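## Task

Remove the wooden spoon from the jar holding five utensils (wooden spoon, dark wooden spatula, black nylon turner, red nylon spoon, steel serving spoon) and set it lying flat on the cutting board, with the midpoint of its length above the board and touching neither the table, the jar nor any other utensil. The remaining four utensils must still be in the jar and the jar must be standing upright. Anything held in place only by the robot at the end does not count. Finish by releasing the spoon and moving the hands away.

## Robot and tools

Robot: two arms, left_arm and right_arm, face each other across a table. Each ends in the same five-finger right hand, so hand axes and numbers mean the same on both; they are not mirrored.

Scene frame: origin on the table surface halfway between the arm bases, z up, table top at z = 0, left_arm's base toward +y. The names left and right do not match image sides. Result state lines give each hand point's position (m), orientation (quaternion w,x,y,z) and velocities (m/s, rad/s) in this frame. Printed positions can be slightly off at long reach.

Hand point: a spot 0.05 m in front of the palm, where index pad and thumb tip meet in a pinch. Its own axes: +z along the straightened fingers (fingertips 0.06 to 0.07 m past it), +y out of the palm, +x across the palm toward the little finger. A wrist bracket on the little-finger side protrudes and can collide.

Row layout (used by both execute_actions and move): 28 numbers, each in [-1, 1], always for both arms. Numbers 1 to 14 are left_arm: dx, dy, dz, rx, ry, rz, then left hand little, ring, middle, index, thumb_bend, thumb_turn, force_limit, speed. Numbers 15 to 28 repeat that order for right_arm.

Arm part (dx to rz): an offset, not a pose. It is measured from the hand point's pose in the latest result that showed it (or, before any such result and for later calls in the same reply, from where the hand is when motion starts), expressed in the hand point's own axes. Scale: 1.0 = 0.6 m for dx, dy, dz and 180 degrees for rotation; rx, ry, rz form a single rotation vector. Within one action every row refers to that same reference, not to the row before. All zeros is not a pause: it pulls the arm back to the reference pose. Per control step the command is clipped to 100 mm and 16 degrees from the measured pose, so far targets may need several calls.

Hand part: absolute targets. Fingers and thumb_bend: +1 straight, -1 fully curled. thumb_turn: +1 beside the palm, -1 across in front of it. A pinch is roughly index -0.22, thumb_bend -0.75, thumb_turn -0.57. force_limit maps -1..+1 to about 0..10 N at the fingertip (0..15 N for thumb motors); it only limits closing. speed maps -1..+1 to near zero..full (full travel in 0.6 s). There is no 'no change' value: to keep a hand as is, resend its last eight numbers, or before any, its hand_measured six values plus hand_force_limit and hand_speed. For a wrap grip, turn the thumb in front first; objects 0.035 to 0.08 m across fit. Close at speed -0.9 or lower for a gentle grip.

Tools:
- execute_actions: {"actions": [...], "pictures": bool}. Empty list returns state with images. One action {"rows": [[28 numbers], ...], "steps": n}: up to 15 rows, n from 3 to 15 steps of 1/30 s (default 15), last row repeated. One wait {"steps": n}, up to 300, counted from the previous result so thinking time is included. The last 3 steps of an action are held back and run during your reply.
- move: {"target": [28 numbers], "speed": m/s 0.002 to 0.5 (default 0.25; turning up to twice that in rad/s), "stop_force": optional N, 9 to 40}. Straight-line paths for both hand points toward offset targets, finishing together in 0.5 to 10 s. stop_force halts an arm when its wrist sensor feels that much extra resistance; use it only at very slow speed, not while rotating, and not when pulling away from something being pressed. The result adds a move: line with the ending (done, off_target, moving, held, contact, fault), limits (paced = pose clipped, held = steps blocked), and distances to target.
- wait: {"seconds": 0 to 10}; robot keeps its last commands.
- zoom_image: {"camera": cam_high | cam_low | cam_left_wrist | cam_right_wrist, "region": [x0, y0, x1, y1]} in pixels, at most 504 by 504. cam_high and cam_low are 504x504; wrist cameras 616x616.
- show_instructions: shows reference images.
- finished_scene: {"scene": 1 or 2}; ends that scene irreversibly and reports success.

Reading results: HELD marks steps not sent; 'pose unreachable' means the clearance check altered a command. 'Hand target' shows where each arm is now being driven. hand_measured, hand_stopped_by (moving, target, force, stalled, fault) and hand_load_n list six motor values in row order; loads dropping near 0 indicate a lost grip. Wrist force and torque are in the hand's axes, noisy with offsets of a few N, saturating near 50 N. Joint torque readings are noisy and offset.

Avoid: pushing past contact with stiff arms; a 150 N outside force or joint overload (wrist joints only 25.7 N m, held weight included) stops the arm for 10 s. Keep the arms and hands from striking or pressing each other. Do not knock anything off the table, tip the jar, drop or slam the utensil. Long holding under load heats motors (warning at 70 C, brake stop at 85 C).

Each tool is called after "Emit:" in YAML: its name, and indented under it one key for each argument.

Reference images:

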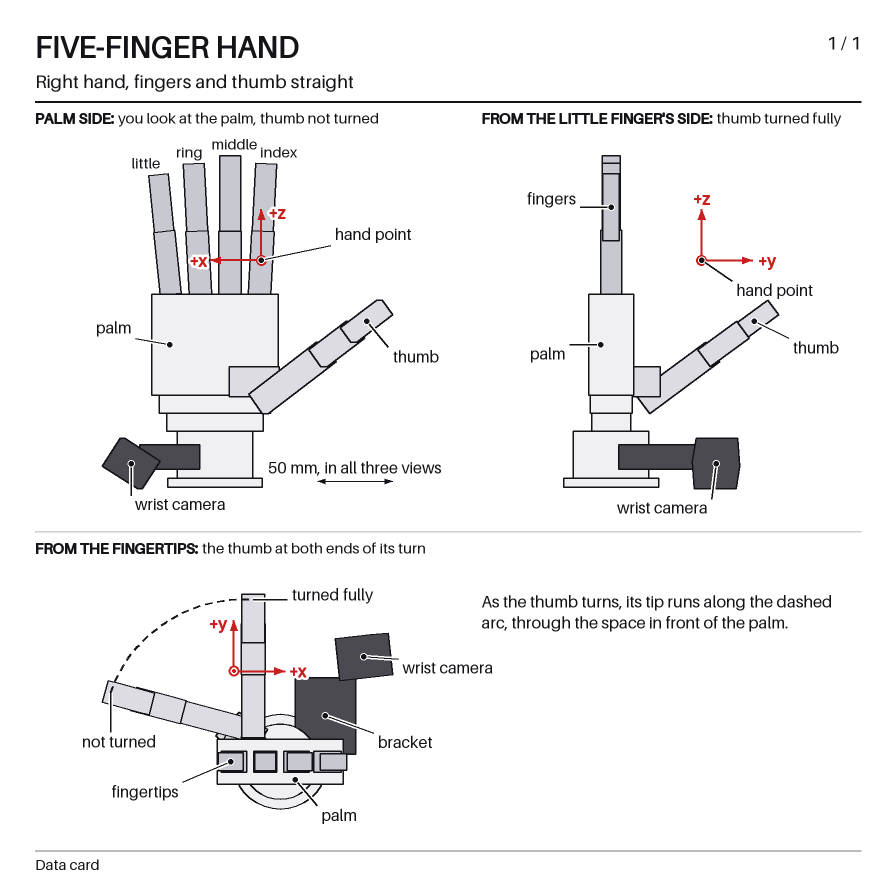

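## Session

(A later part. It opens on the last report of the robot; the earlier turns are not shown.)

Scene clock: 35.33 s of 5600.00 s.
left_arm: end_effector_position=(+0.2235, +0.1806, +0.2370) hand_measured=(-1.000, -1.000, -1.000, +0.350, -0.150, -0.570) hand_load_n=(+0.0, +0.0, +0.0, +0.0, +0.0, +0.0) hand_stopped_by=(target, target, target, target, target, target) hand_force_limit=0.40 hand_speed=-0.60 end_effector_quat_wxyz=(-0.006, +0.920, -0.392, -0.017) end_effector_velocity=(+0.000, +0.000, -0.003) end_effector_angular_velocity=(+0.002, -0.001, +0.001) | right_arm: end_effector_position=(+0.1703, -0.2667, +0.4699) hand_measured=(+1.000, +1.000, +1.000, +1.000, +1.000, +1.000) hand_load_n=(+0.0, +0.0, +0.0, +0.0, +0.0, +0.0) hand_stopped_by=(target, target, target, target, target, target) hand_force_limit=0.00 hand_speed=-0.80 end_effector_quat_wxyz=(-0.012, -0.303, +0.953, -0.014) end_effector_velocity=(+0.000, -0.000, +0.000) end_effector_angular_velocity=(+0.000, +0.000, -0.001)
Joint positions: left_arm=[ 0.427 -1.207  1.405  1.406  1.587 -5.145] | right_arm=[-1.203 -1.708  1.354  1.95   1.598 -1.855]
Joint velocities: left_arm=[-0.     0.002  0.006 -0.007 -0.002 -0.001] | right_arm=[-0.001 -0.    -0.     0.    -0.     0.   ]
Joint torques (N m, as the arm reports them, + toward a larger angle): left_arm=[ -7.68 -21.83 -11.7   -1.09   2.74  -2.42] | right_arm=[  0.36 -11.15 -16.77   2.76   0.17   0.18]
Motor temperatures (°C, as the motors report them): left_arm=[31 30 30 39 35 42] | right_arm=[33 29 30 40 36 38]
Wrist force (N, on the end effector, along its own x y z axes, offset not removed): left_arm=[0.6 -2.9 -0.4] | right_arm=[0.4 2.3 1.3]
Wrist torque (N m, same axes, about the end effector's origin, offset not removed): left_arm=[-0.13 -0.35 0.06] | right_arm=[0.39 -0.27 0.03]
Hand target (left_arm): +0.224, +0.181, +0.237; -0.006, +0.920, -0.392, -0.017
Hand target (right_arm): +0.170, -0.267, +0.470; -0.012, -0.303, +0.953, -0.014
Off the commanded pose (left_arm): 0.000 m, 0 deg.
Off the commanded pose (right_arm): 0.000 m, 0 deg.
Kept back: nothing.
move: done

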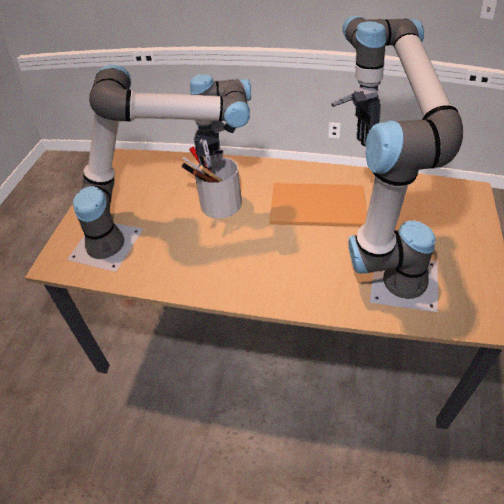

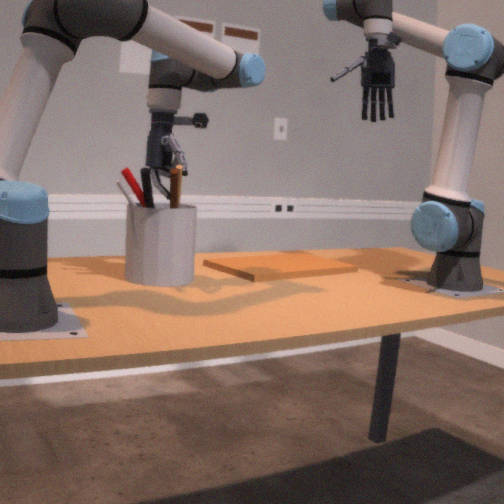

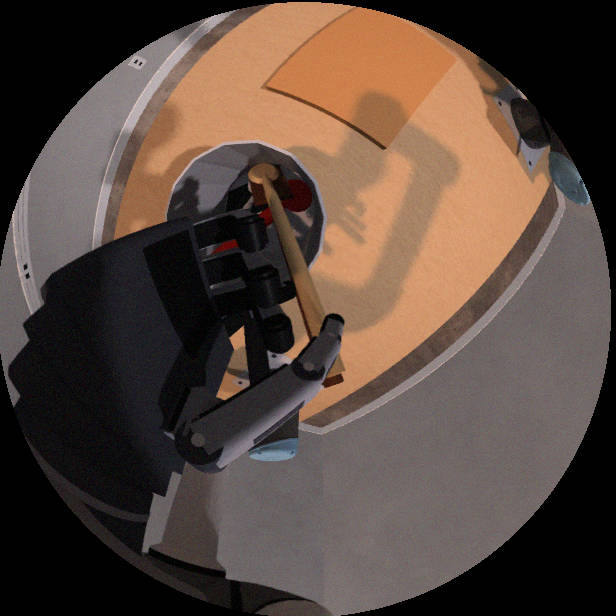

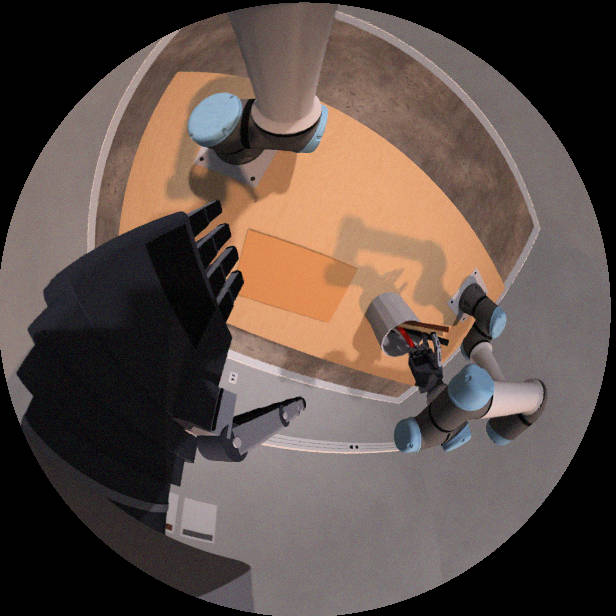

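Emit:
move:
  target: [0,0,0,0,0,0,-1,-1,-1,-0.5,-0.7,-0.57,0.4,-0.6, 0,0,0,0,0,0,1,1,1,1,1,1,0,-0.8]

Emit:
move:
  target: [0,0,-0.12,0,0,0,-1,-1,-1,-0.5,-0.7,-0.57,0.4,-0.6, 0,0,0,0,0,0,1,1,1,1,1,1,0,-0.8]
  speed: 0.04

Scene clock: 37.13 s of 5600.00 s.
left_arm: end_effector_position=(+0.2235, +0.1806, +0.2370) hand_measured=(-1.000, -1.000, -1.000, +0.198, -0.700, -0.570) hand_load_n=(+0.0, +0.0, +0.0, +0.5, +0.0, +0.0) hand_stopped_by=(target, target, target, force, target, target) hand_force_limit=0.40 hand_speed=-0.60 end_effector_quat_wxyz=(-0.006, +0.920, -0.392, -0.017) end_effector_velocity=(+0.000, +0.000, -0.000) end_effector_angular_velocity=(+0.001, -0.001, -0.001) | right_arm: end_effector_position=(+0.1703, -0.2667, +0.4699) hand_measured=(+1.000, +1.000, +1.000, +1.000, +1.000, +1.000) hand_load_n=(+0.0, +0.0, +0.0, +0.0, +0.0, +0.0) hand_stopped_by=(target, target, target, target, target, target) hand_force_limit=0.00 hand_speed=-0.80 end_effector_quat_wxyz=(-0.012, -0.303, +0.953, -0.014) end_effector_velocity=(-0.000, +0.000, +0.000) end_effector_angular_velocity=(+0.002, +0.000, -0.001)
Joint positions: left_arm=[ 0.427 -1.207  1.405  1.406  1.587 -5.145] | right_arm=[-1.203 -1.708  1.354  1.95   1.598 -1.855]
Joint velocities: left_arm=[ 0.     0.001 -0.    -0.    -0.001  0.001] | right_arm=[-0.001 -0.001  0.     0.    -0.002 -0.   ]
Joint torques (N m, as the arm reports them, + toward a larger angle): left_arm=[  3.87 -49.31 -27.58   4.69   0.79  -0.17] | right_arm=[ -0.12 -10.6  -17.8    2.64   0.1    0.08]
Motor temperatures (°C, as the motors report them): left_arm=[31 30 30 39 35 42] | right_arm=[33 29 30 40 36 38]
Wrist force (N, on the end effector, along its own x y z axes, offset not removed): left_arm=[0.2 -1.8 2.0] | right_arm=[0.8 1.0 1.7]
Wrist torque (N m, same axes, about the end effector's origin, offset not removed): left_arm=[-0.20 -0.34 0.06] | right_arm=[0.26 -0.22 0.02]
Hand target (left_arm): +0.224, +0.181, +0.237; -0.006, +0.920, -0.392, -0.017
Hand target (right_arm): +0.170, -0.267, +0.470; -0.012, -0.303, +0.953, -0.014
Off the commanded pose (left_arm): 0.000 m, 0 deg.
Off the commanded pose (right_arm): 0.000 m, 0 deg.
Kept back: nothing.
move: done

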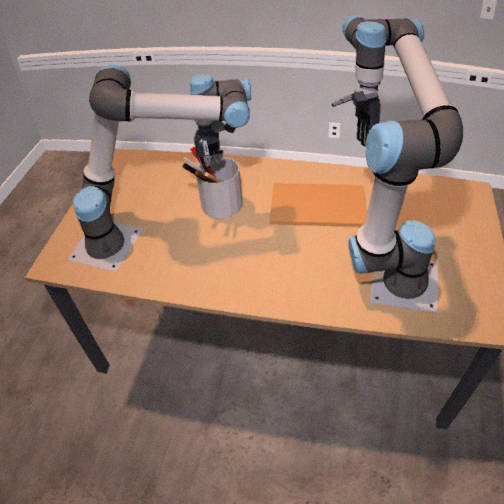

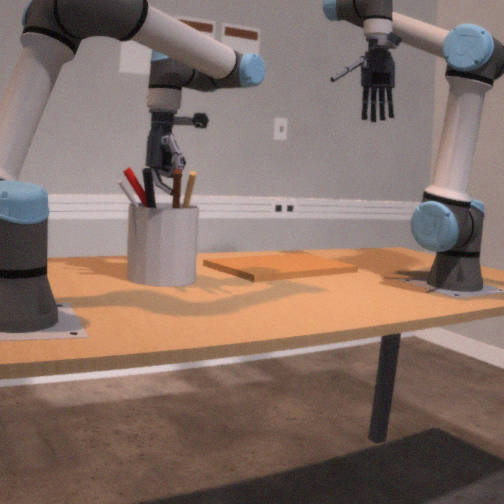

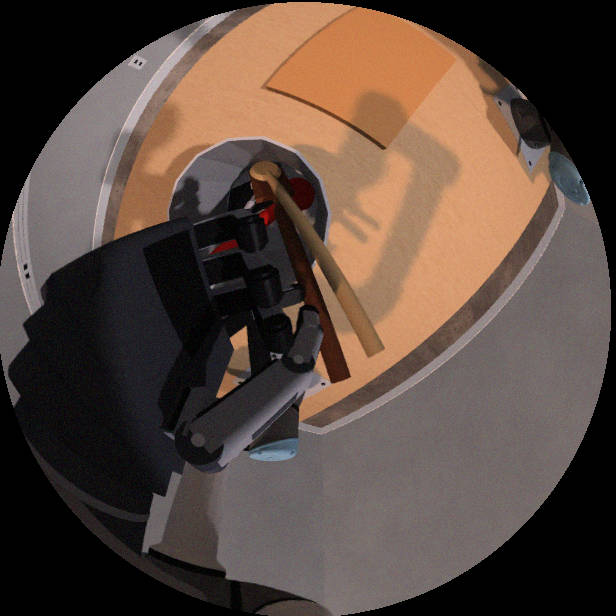

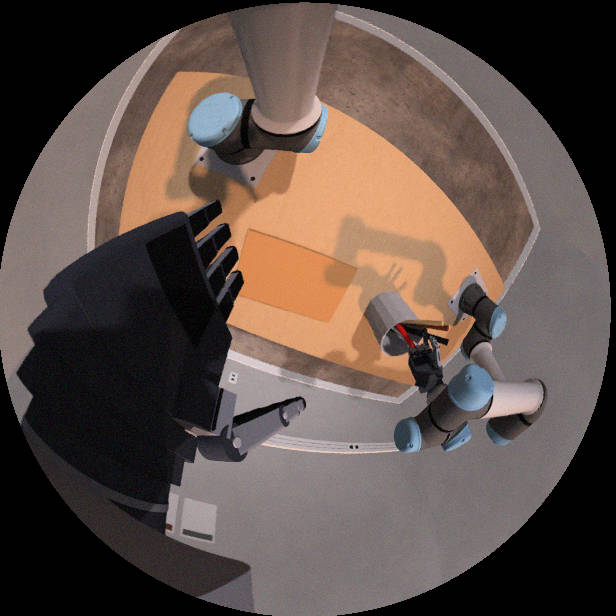

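Scene clock: 39.37 s of 5600.00 s.
left_arm: end_effector_position=(+0.2255, +0.1788, +0.3087) hand_measured=(-1.000, -1.000, -1.000, +0.198, -0.700, -0.570) hand_load_n=(+0.0, +0.0, +0.0, +0.0, +0.0, +0.0) hand_stopped_by=(target, target, target, force, target, target) hand_force_limit=0.40 hand_speed=-0.60 end_effector_quat_wxyz=(-0.006, +0.920, -0.392, -0.017) end_effector_velocity=(-0.000, -0.000, +0.003) end_effector_angular_velocity=(-0.001, +0.000, -0.001) | right_arm: end_effector_position=(+0.1703, -0.2667, +0.4699) hand_measured=(+1.000, +1.000, +1.000, +1.000, +1.000, +1.000) hand_load_n=(+0.0, +0.0, +0.0, +0.0, +0.0, +0.0) hand_stopped_by=(target, target, target, target, target, target) hand_force_limit=0.00 hand_speed=-0.80 end_effector_quat_wxyz=(-0.012, -0.303, +0.953, -0.014) end_effector_velocity=(+0.000, -0.000, +0.000) end_effector_angular_velocity=(-0.001, -0.001, -0.000)
Joint positions: left_arm=[ 0.429 -1.219  1.238  1.585  1.587 -5.142] | right_arm=[-1.203 -1.708  1.354  1.95   1.598 -1.855]
Joint velocities: left_arm=[-0.    -0.001 -0.007  0.007  0.001  0.001] | right_arm=[-0.     0.    -0.     0.     0.002 -0.   ]
Joint torques (N m, as the arm reports them, + toward a larger angle): left_arm=[  7.61 -22.38 -29.3    4.79  -2.05   2.37] | right_arm=[  0.82 -10.25 -18.39   2.79   0.07   0.13]
Motor temperatures (°C, as the motors report them): left_arm=[31 30 30 39 35 42] | right_arm=[33 29 30 40 36 38]
Wrist force (N, on the end effector, along its own x y z axes, offset not removed): left_arm=[1.4 -0.9 0.6] | right_arm=[1.6 -0.1 2.9]
Wrist torque (N m, same axes, about the end effector's origin, offset not removed): left_arm=[-0.07 -0.46 0.20] | right_arm=[-0.12 -0.44 0.05]
Hand target (left_arm): +0.225, +0.179, +0.309; -0.006, +0.920, -0.392, -0.017
Hand target (right_arm): +0.170, -0.267, +0.470; -0.012, -0.303, +0.953, -0.014
Off the commanded pose (left_arm): 0.000 m, 0 deg.
Off the commanded pose (right_arm): 0.000 m, 0 deg.
Kept back: nothing.
move: done

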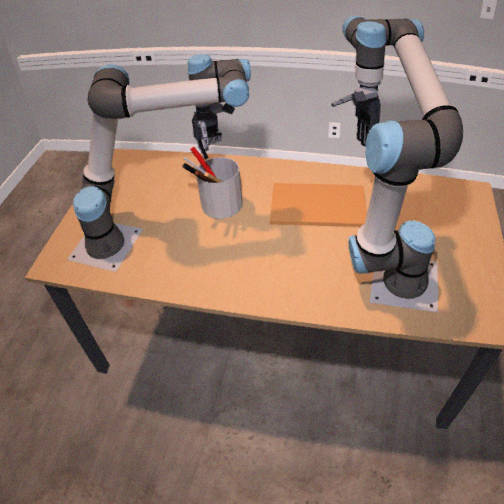

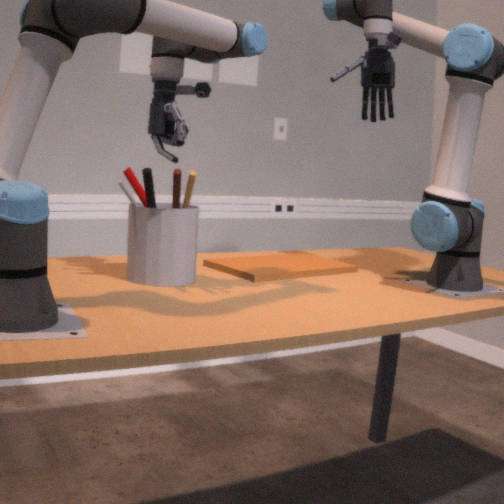

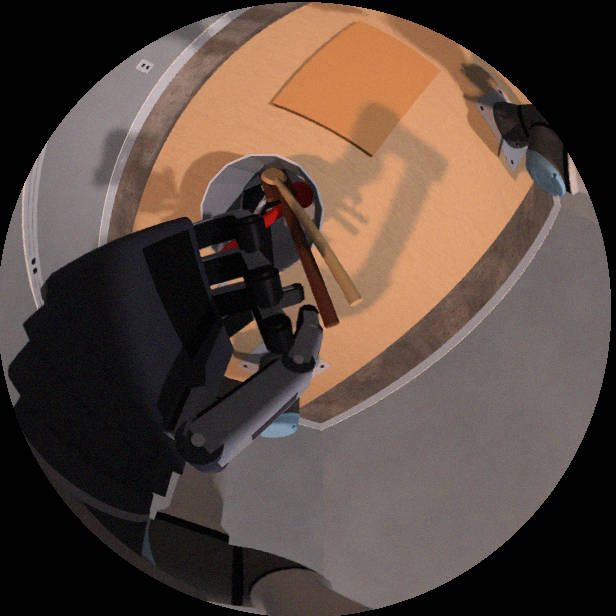

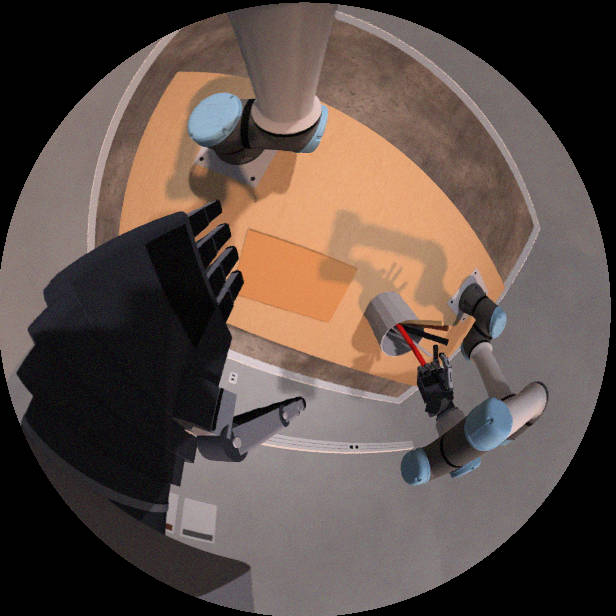

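Emit:
move:
  target: [0.015,0.035,0.07,0,0,0,-1,-1,-1,0.3,-0.1,-0.57,0.4,-0.6, 0,0,0,0,0,0,1,1,1,1,1,1,0,-0.8]
  speed: 0.04

Emit:
zoom_image:
  camera: "cam_left_wrist"
  region: [180, 150, 440, 410]

Emit:
zoom_image:
  camera: "cam_low"
  region: [80, 80, 240, 240]

Scene clock: 41.30 s of 5600.00 s.
left_arm: end_effector_position=(+0.2155, +0.1589, +0.2666) hand_measured=(-1.000, -1.000, -1.000, +0.300, -0.100, -0.570) hand_load_n=(+0.0, +0.0, +0.0, +0.0, +0.0, +0.0) hand_stopped_by=(target, target, target, target, target, target) hand_force_limit=0.40 hand_speed=-0.60 end_effector_quat_wxyz=(-0.006, +0.920, -0.392, -0.017) end_effector_velocity=(-0.001, -0.000, -0.000) end_effector_angular_velocity=(-0.001, +0.000, -0.001) | right_arm: end_effector_position=(+0.1703, -0.2667, +0.4699) hand_measured=(+1.000, +1.000, +1.000, +1.000, +1.000, +1.000) hand_load_n=(+0.0, +0.0, +0.0, +0.0, +0.0, +0.0) hand_stopped_by=(target, target, target, target, target, target) hand_force_limit=0.00 hand_speed=-0.80 end_effector_quat_wxyz=(-0.012, -0.303, +0.953, -0.014) end_effector_velocity=(-0.000, -0.000, -0.000) end_effector_angular_velocity=(-0.001, -0.000, +0.001)
Joint positions: left_arm=[ 0.394 -1.185  1.298  1.49   1.589 -5.177] | right_arm=[-1.203 -1.708  1.354  1.95   1.598 -1.855]
Joint velocities: left_arm=[-0.001 -0.001  0.002 -0.002  0.    -0.   ] | right_arm=[ 0.001 -0.     0.    -0.     0.001 -0.   ]
Joint torques (N m, as the arm reports them, + toward a larger angle): left_arm=[ -7.11 -23.44 -11.54  -0.45   2.45  -2.11] | right_arm=[  0.11 -10.99 -17.82   2.77  -0.02   0.24]
Motor temperatures (°C, as the motors report them): left_arm=[31 30 30 39 35 42] | right_arm=[33 29 30 40 36 38]
Wrist force (N, on the end effector, along its own x y z axes, offset not removed): left_arm=[0.0 -2.7 0.0] | right_arm=[1.2 2.7 1.2]
Wrist torque (N m, same axes, about the end effector's origin, offset not removed): left_arm=[-0.35 -0.29 0.02] | right_arm=[0.49 -0.46 0.13]
Hand target (left_arm): +0.215, +0.159, +0.266; -0.006, +0.920, -0.392, -0.017
Hand target (right_arm): +0.170, -0.267, +0.470; -0.012, -0.303, +0.953, -0.014
Off the commanded pose (left_arm): 0.000 m, 0 deg.
Off the commanded pose (right_arm): 0.000 m, 0 deg.
Kept back: nothing.
move: done

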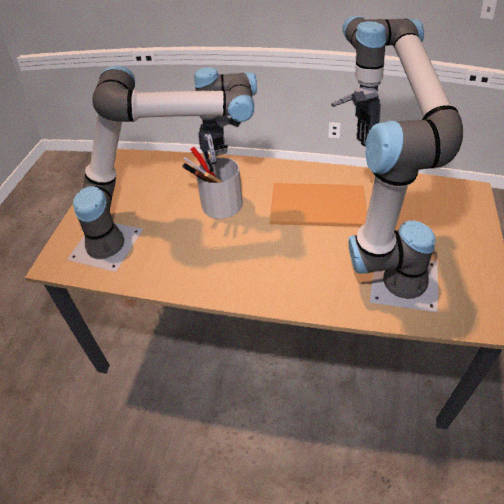

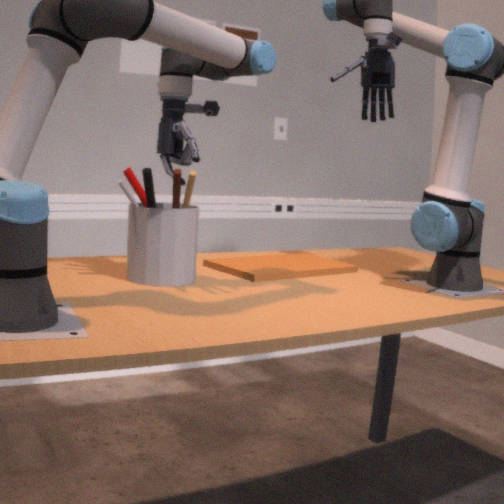

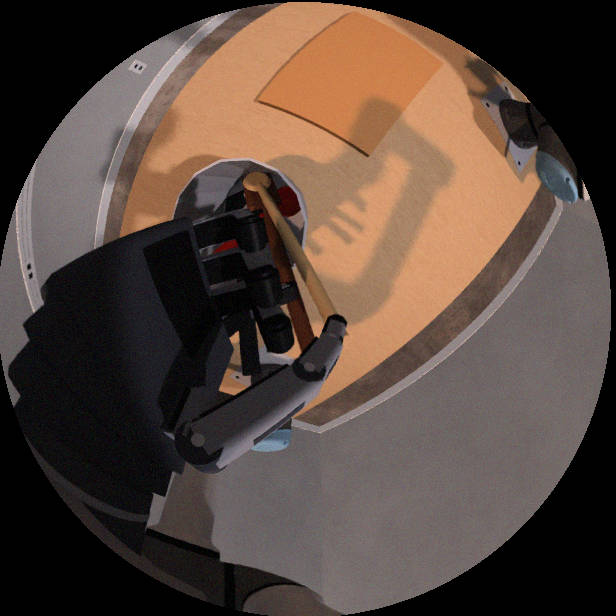

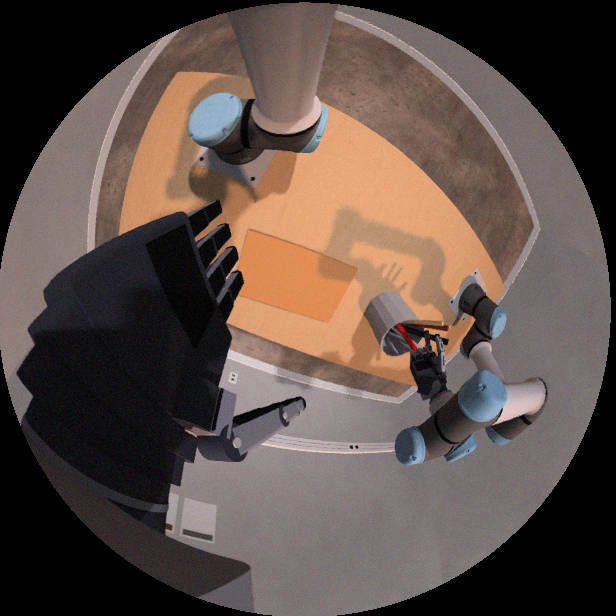

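Region (180, 150, 440, 410) of cam_left_wrist's 616x616 image, scaled by 1.938, with more detail than that image has.

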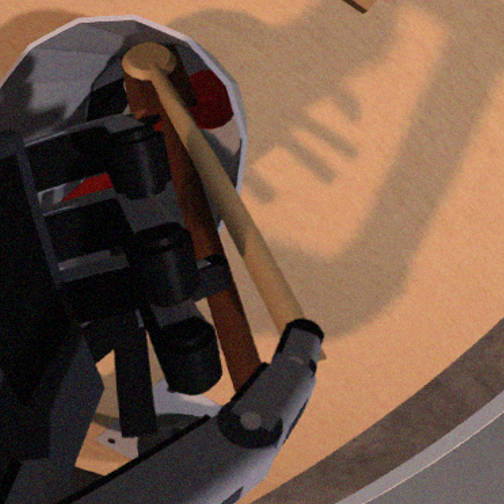

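Region (80, 80, 240, 240) of cam_low's 504x504 image, scaled by 3.150, with more detail than that image has.

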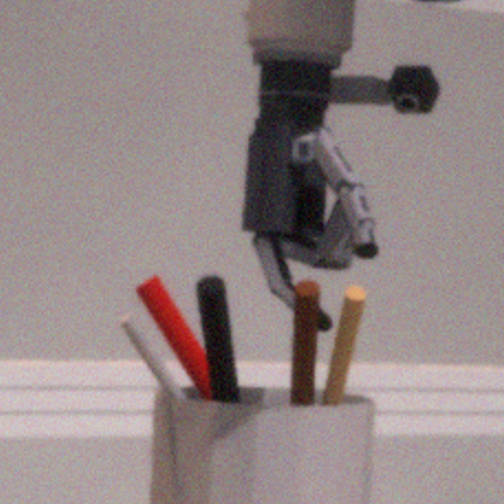

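Emit:
move:
  target: [0,0.03,0,0,0,0,-1,-1,-1,0.3,-0.1,-0.57,0.4,-0.6, 0,0,0,0,0,0,1,1,1,1,1,1,0,-0.8]
  speed: 0.03

Emit:
move:
  target: [0,0,0.055,0,0,0,-1,-1,-1,0.3,-0.1,-0.57,0.4,-0.6, 0,0,0,0,0,0,1,1,1,1,1,1,0,-0.8]
  speed: 0.02

Emit:
zoom_image:
  camera: "cam_left_wrist"
  region: [180, 150, 440, 410]

Emit:
zoom_image:
  camera: "cam_low"
  region: [80, 80, 240, 240]

Scene clock: 42.50 s of 5600.00 s.
left_arm: end_effector_position=(+0.2028, +0.1467, +0.2667) hand_measured=(-1.000, -1.000, -1.000, +0.300, -0.100, -0.570) hand_load_n=(+0.0, +0.0, +0.0, +0.0, +0.0, +0.0) hand_stopped_by=(target, target, target, target, target, target) hand_force_limit=0.40 hand_speed=-0.60 end_effector_quat_wxyz=(-0.006, +0.920, -0.392, -0.017) end_effector_velocity=(-0.002, -0.002, -0.000) end_effector_angular_velocity=(+0.001, -0.001, +0.000) | right_arm: end_effector_position=(+0.1703, -0.2667, +0.4699) hand_measured=(+1.000, +1.000, +1.000, +1.000, +1.000, +1.000) hand_load_n=(+0.0, +0.0, +0.0, +0.0, +0.0, +0.0) hand_stopped_by=(target, target, target, target, target, target) hand_force_limit=0.00 hand_speed=-0.80 end_effector_quat_wxyz=(-0.012, -0.303, +0.953, -0.014) end_effector_velocity=(+0.000, -0.000, -0.000) end_effector_angular_velocity=(-0.000, +0.000, -0.001)
Joint positions: left_arm=[ 0.36  -1.177  1.285  1.493  1.59  -5.212] | right_arm=[-1.203 -1.708  1.354  1.95   1.598 -1.855]
Joint velocities: left_arm=[-0.006  0.002 -0.003  0.001 -0.001 -0.007] | right_arm=[-0.     0.     0.     0.    -0.     0.001]
Joint torques (N m, as the arm reports them, + toward a larger angle): left_arm=[ -7.66 -23.   -29.09   4.61   2.58  -2.1 ] | right_arm=[ -0.31 -10.39 -18.64   2.81   0.21   0.2 ]
Motor temperatures (°C, as the motors report them): left_arm=[31 30 30 39 35 42] | right_arm=[33 29 30 40 36 38]
Wrist force (N, on the end effector, along its own x y z axes, offset not removed): left_arm=[-0.1 -0.3 1.2] | right_arm=[-0.5 1.2 1.3]
Wrist torque (N m, same axes, about the end effector's origin, offset not removed): left_arm=[-0.09 -0.33 0.11] | right_arm=[0.29 -0.13 -0.05]
Hand target (left_arm): +0.203, +0.146, +0.267; -0.006, +0.920, -0.392, -0.017
Hand target (right_arm): +0.170, -0.267, +0.470; -0.012, -0.303, +0.953, -0.014
Off the commanded pose (left_arm): 0.000 m, 0 deg.
Off the commanded pose (right_arm): 0.000 m, 0 deg.
Kept back: nothing.
move: done

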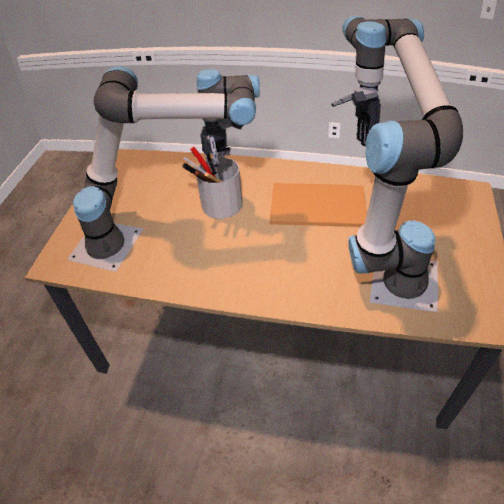

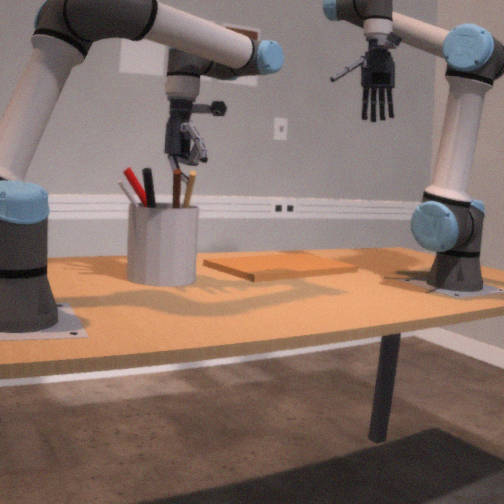

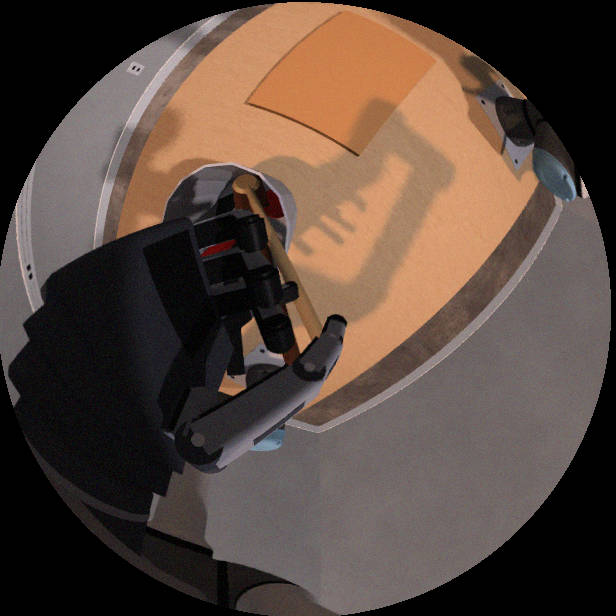

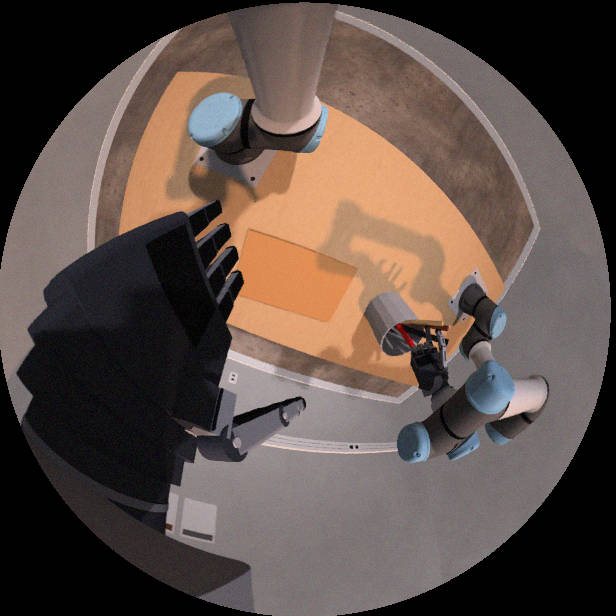

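Scene clock: 44.47 s of 5600.00 s.
left_arm: end_effector_position=(+0.2019, +0.1475, +0.2340) hand_measured=(-1.000, -1.000, -1.000, +0.300, -0.100, -0.570) hand_load_n=(+0.0, +0.0, +0.0, -1.5, +0.0, +0.0) hand_stopped_by=(target, target, target, target, target, target) hand_force_limit=0.40 hand_speed=-0.60 end_effector_quat_wxyz=(-0.006, +0.920, -0.392, -0.017) end_effector_velocity=(+0.000, +0.000, -0.003) end_effector_angular_velocity=(+0.001, +0.001, +0.002) | right_arm: end_effector_position=(+0.1703, -0.2667, +0.4699) hand_measured=(+1.000, +1.000, +1.000, +1.000, +1.000, +1.000) hand_load_n=(+0.0, +0.0, +0.0, +0.0, +0.0, +0.0) hand_stopped_by=(target, target, target, target, target, target) hand_force_limit=0.00 hand_speed=-0.80 end_effector_quat_wxyz=(-0.012, -0.303, +0.953, -0.014) end_effector_velocity=(-0.000, +0.000, +0.000) end_effector_angular_velocity=(+0.001, +0.000, +0.001)
Joint positions: left_arm=[ 0.358 -1.168  1.357  1.413  1.59  -5.213] | right_arm=[-1.203 -1.708  1.354  1.95   1.598 -1.855]
Joint velocities: left_arm=[ 0.001  0.002  0.006 -0.007  0.    -0.001] | right_arm=[ 0.001 -0.    -0.     0.    -0.001 -0.001]
Joint torques (N m, as the arm reports them, + toward a larger angle): left_arm=[ -7.   -22.76 -10.53  -0.42   2.41  -2.22] | right_arm=[ -0.03 -10.76 -18.35   2.61   0.19   0.  ]
Motor temperatures (°C, as the motors report them): left_arm=[31 30 30 39 35 42] | right_arm=[33 29 30 40 36 38]
Wrist force (N, on the end effector, along its own x y z axes, offset not removed): left_arm=[0.5 -0.8 -1.8] | right_arm=[-0.5 3.8 3.1]
Wrist torque (N m, same axes, about the end effector's origin, offset not removed): left_arm=[-0.13 -0.26 0.02] | right_arm=[0.54 -0.17 0.07]
Hand target (left_arm): +0.202, +0.147, +0.234; -0.006, +0.920, -0.392, -0.017
Hand target (right_arm): +0.170, -0.267, +0.470; -0.012, -0.303, +0.953, -0.014
Off the commanded pose (left_arm): 0.000 m, 0 deg.
Off the commanded pose (right_arm): 0.000 m, 0 deg.
Kept back: nothing.
move: done

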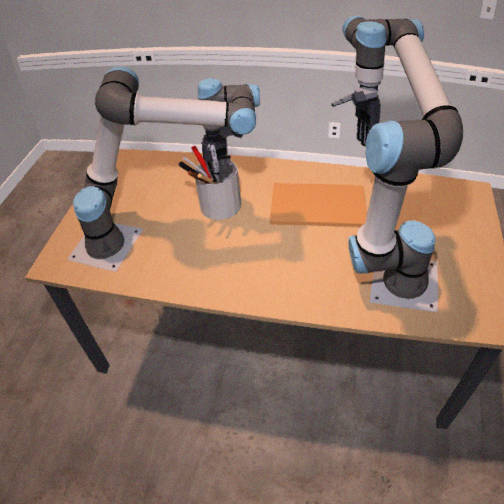

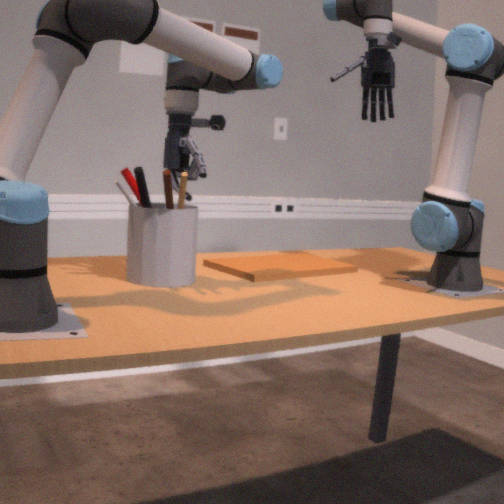

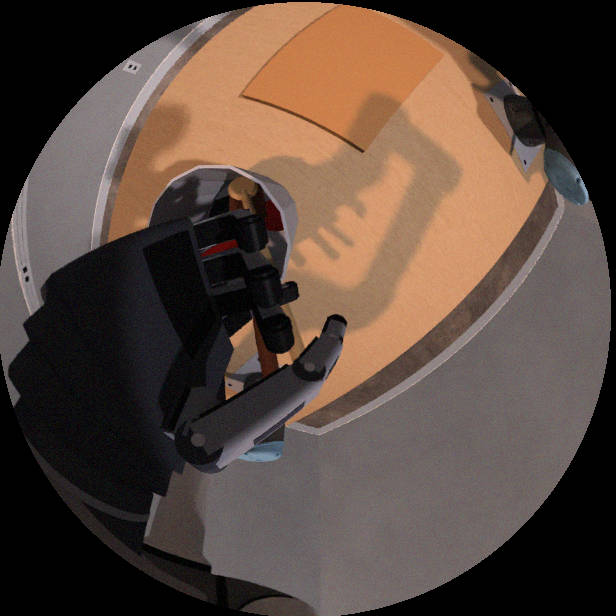

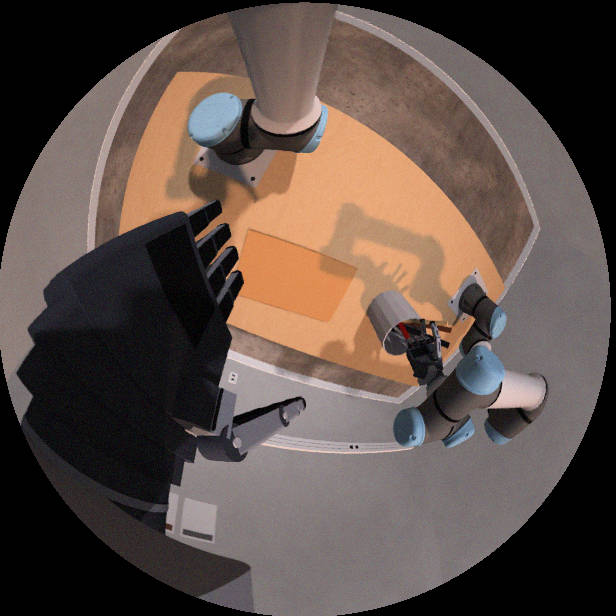

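Region (180, 150, 440, 410) of cam_left_wrist's 616x616 image, scaled by 1.938, with more detail than that image has.

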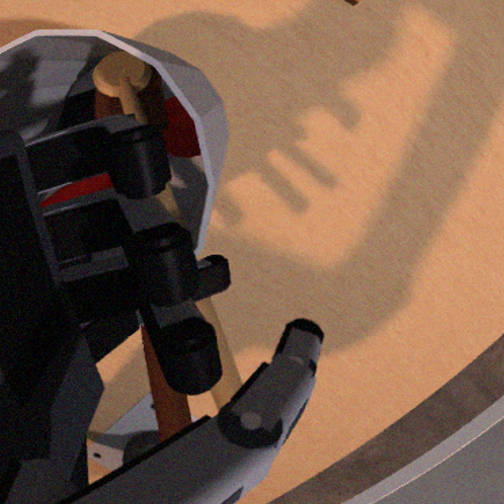

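Region (80, 80, 240, 240) of cam_low's 504x504 image, scaled by 3.150, with more detail than that image has.

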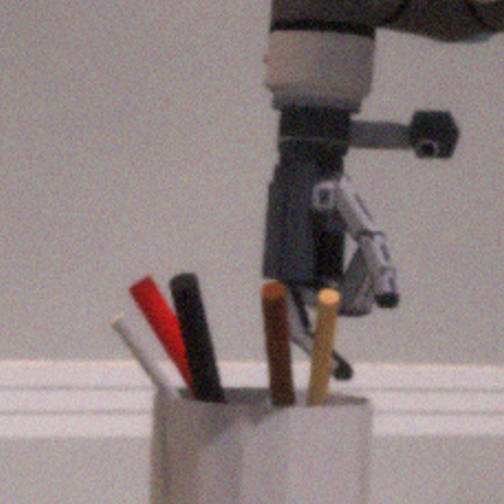

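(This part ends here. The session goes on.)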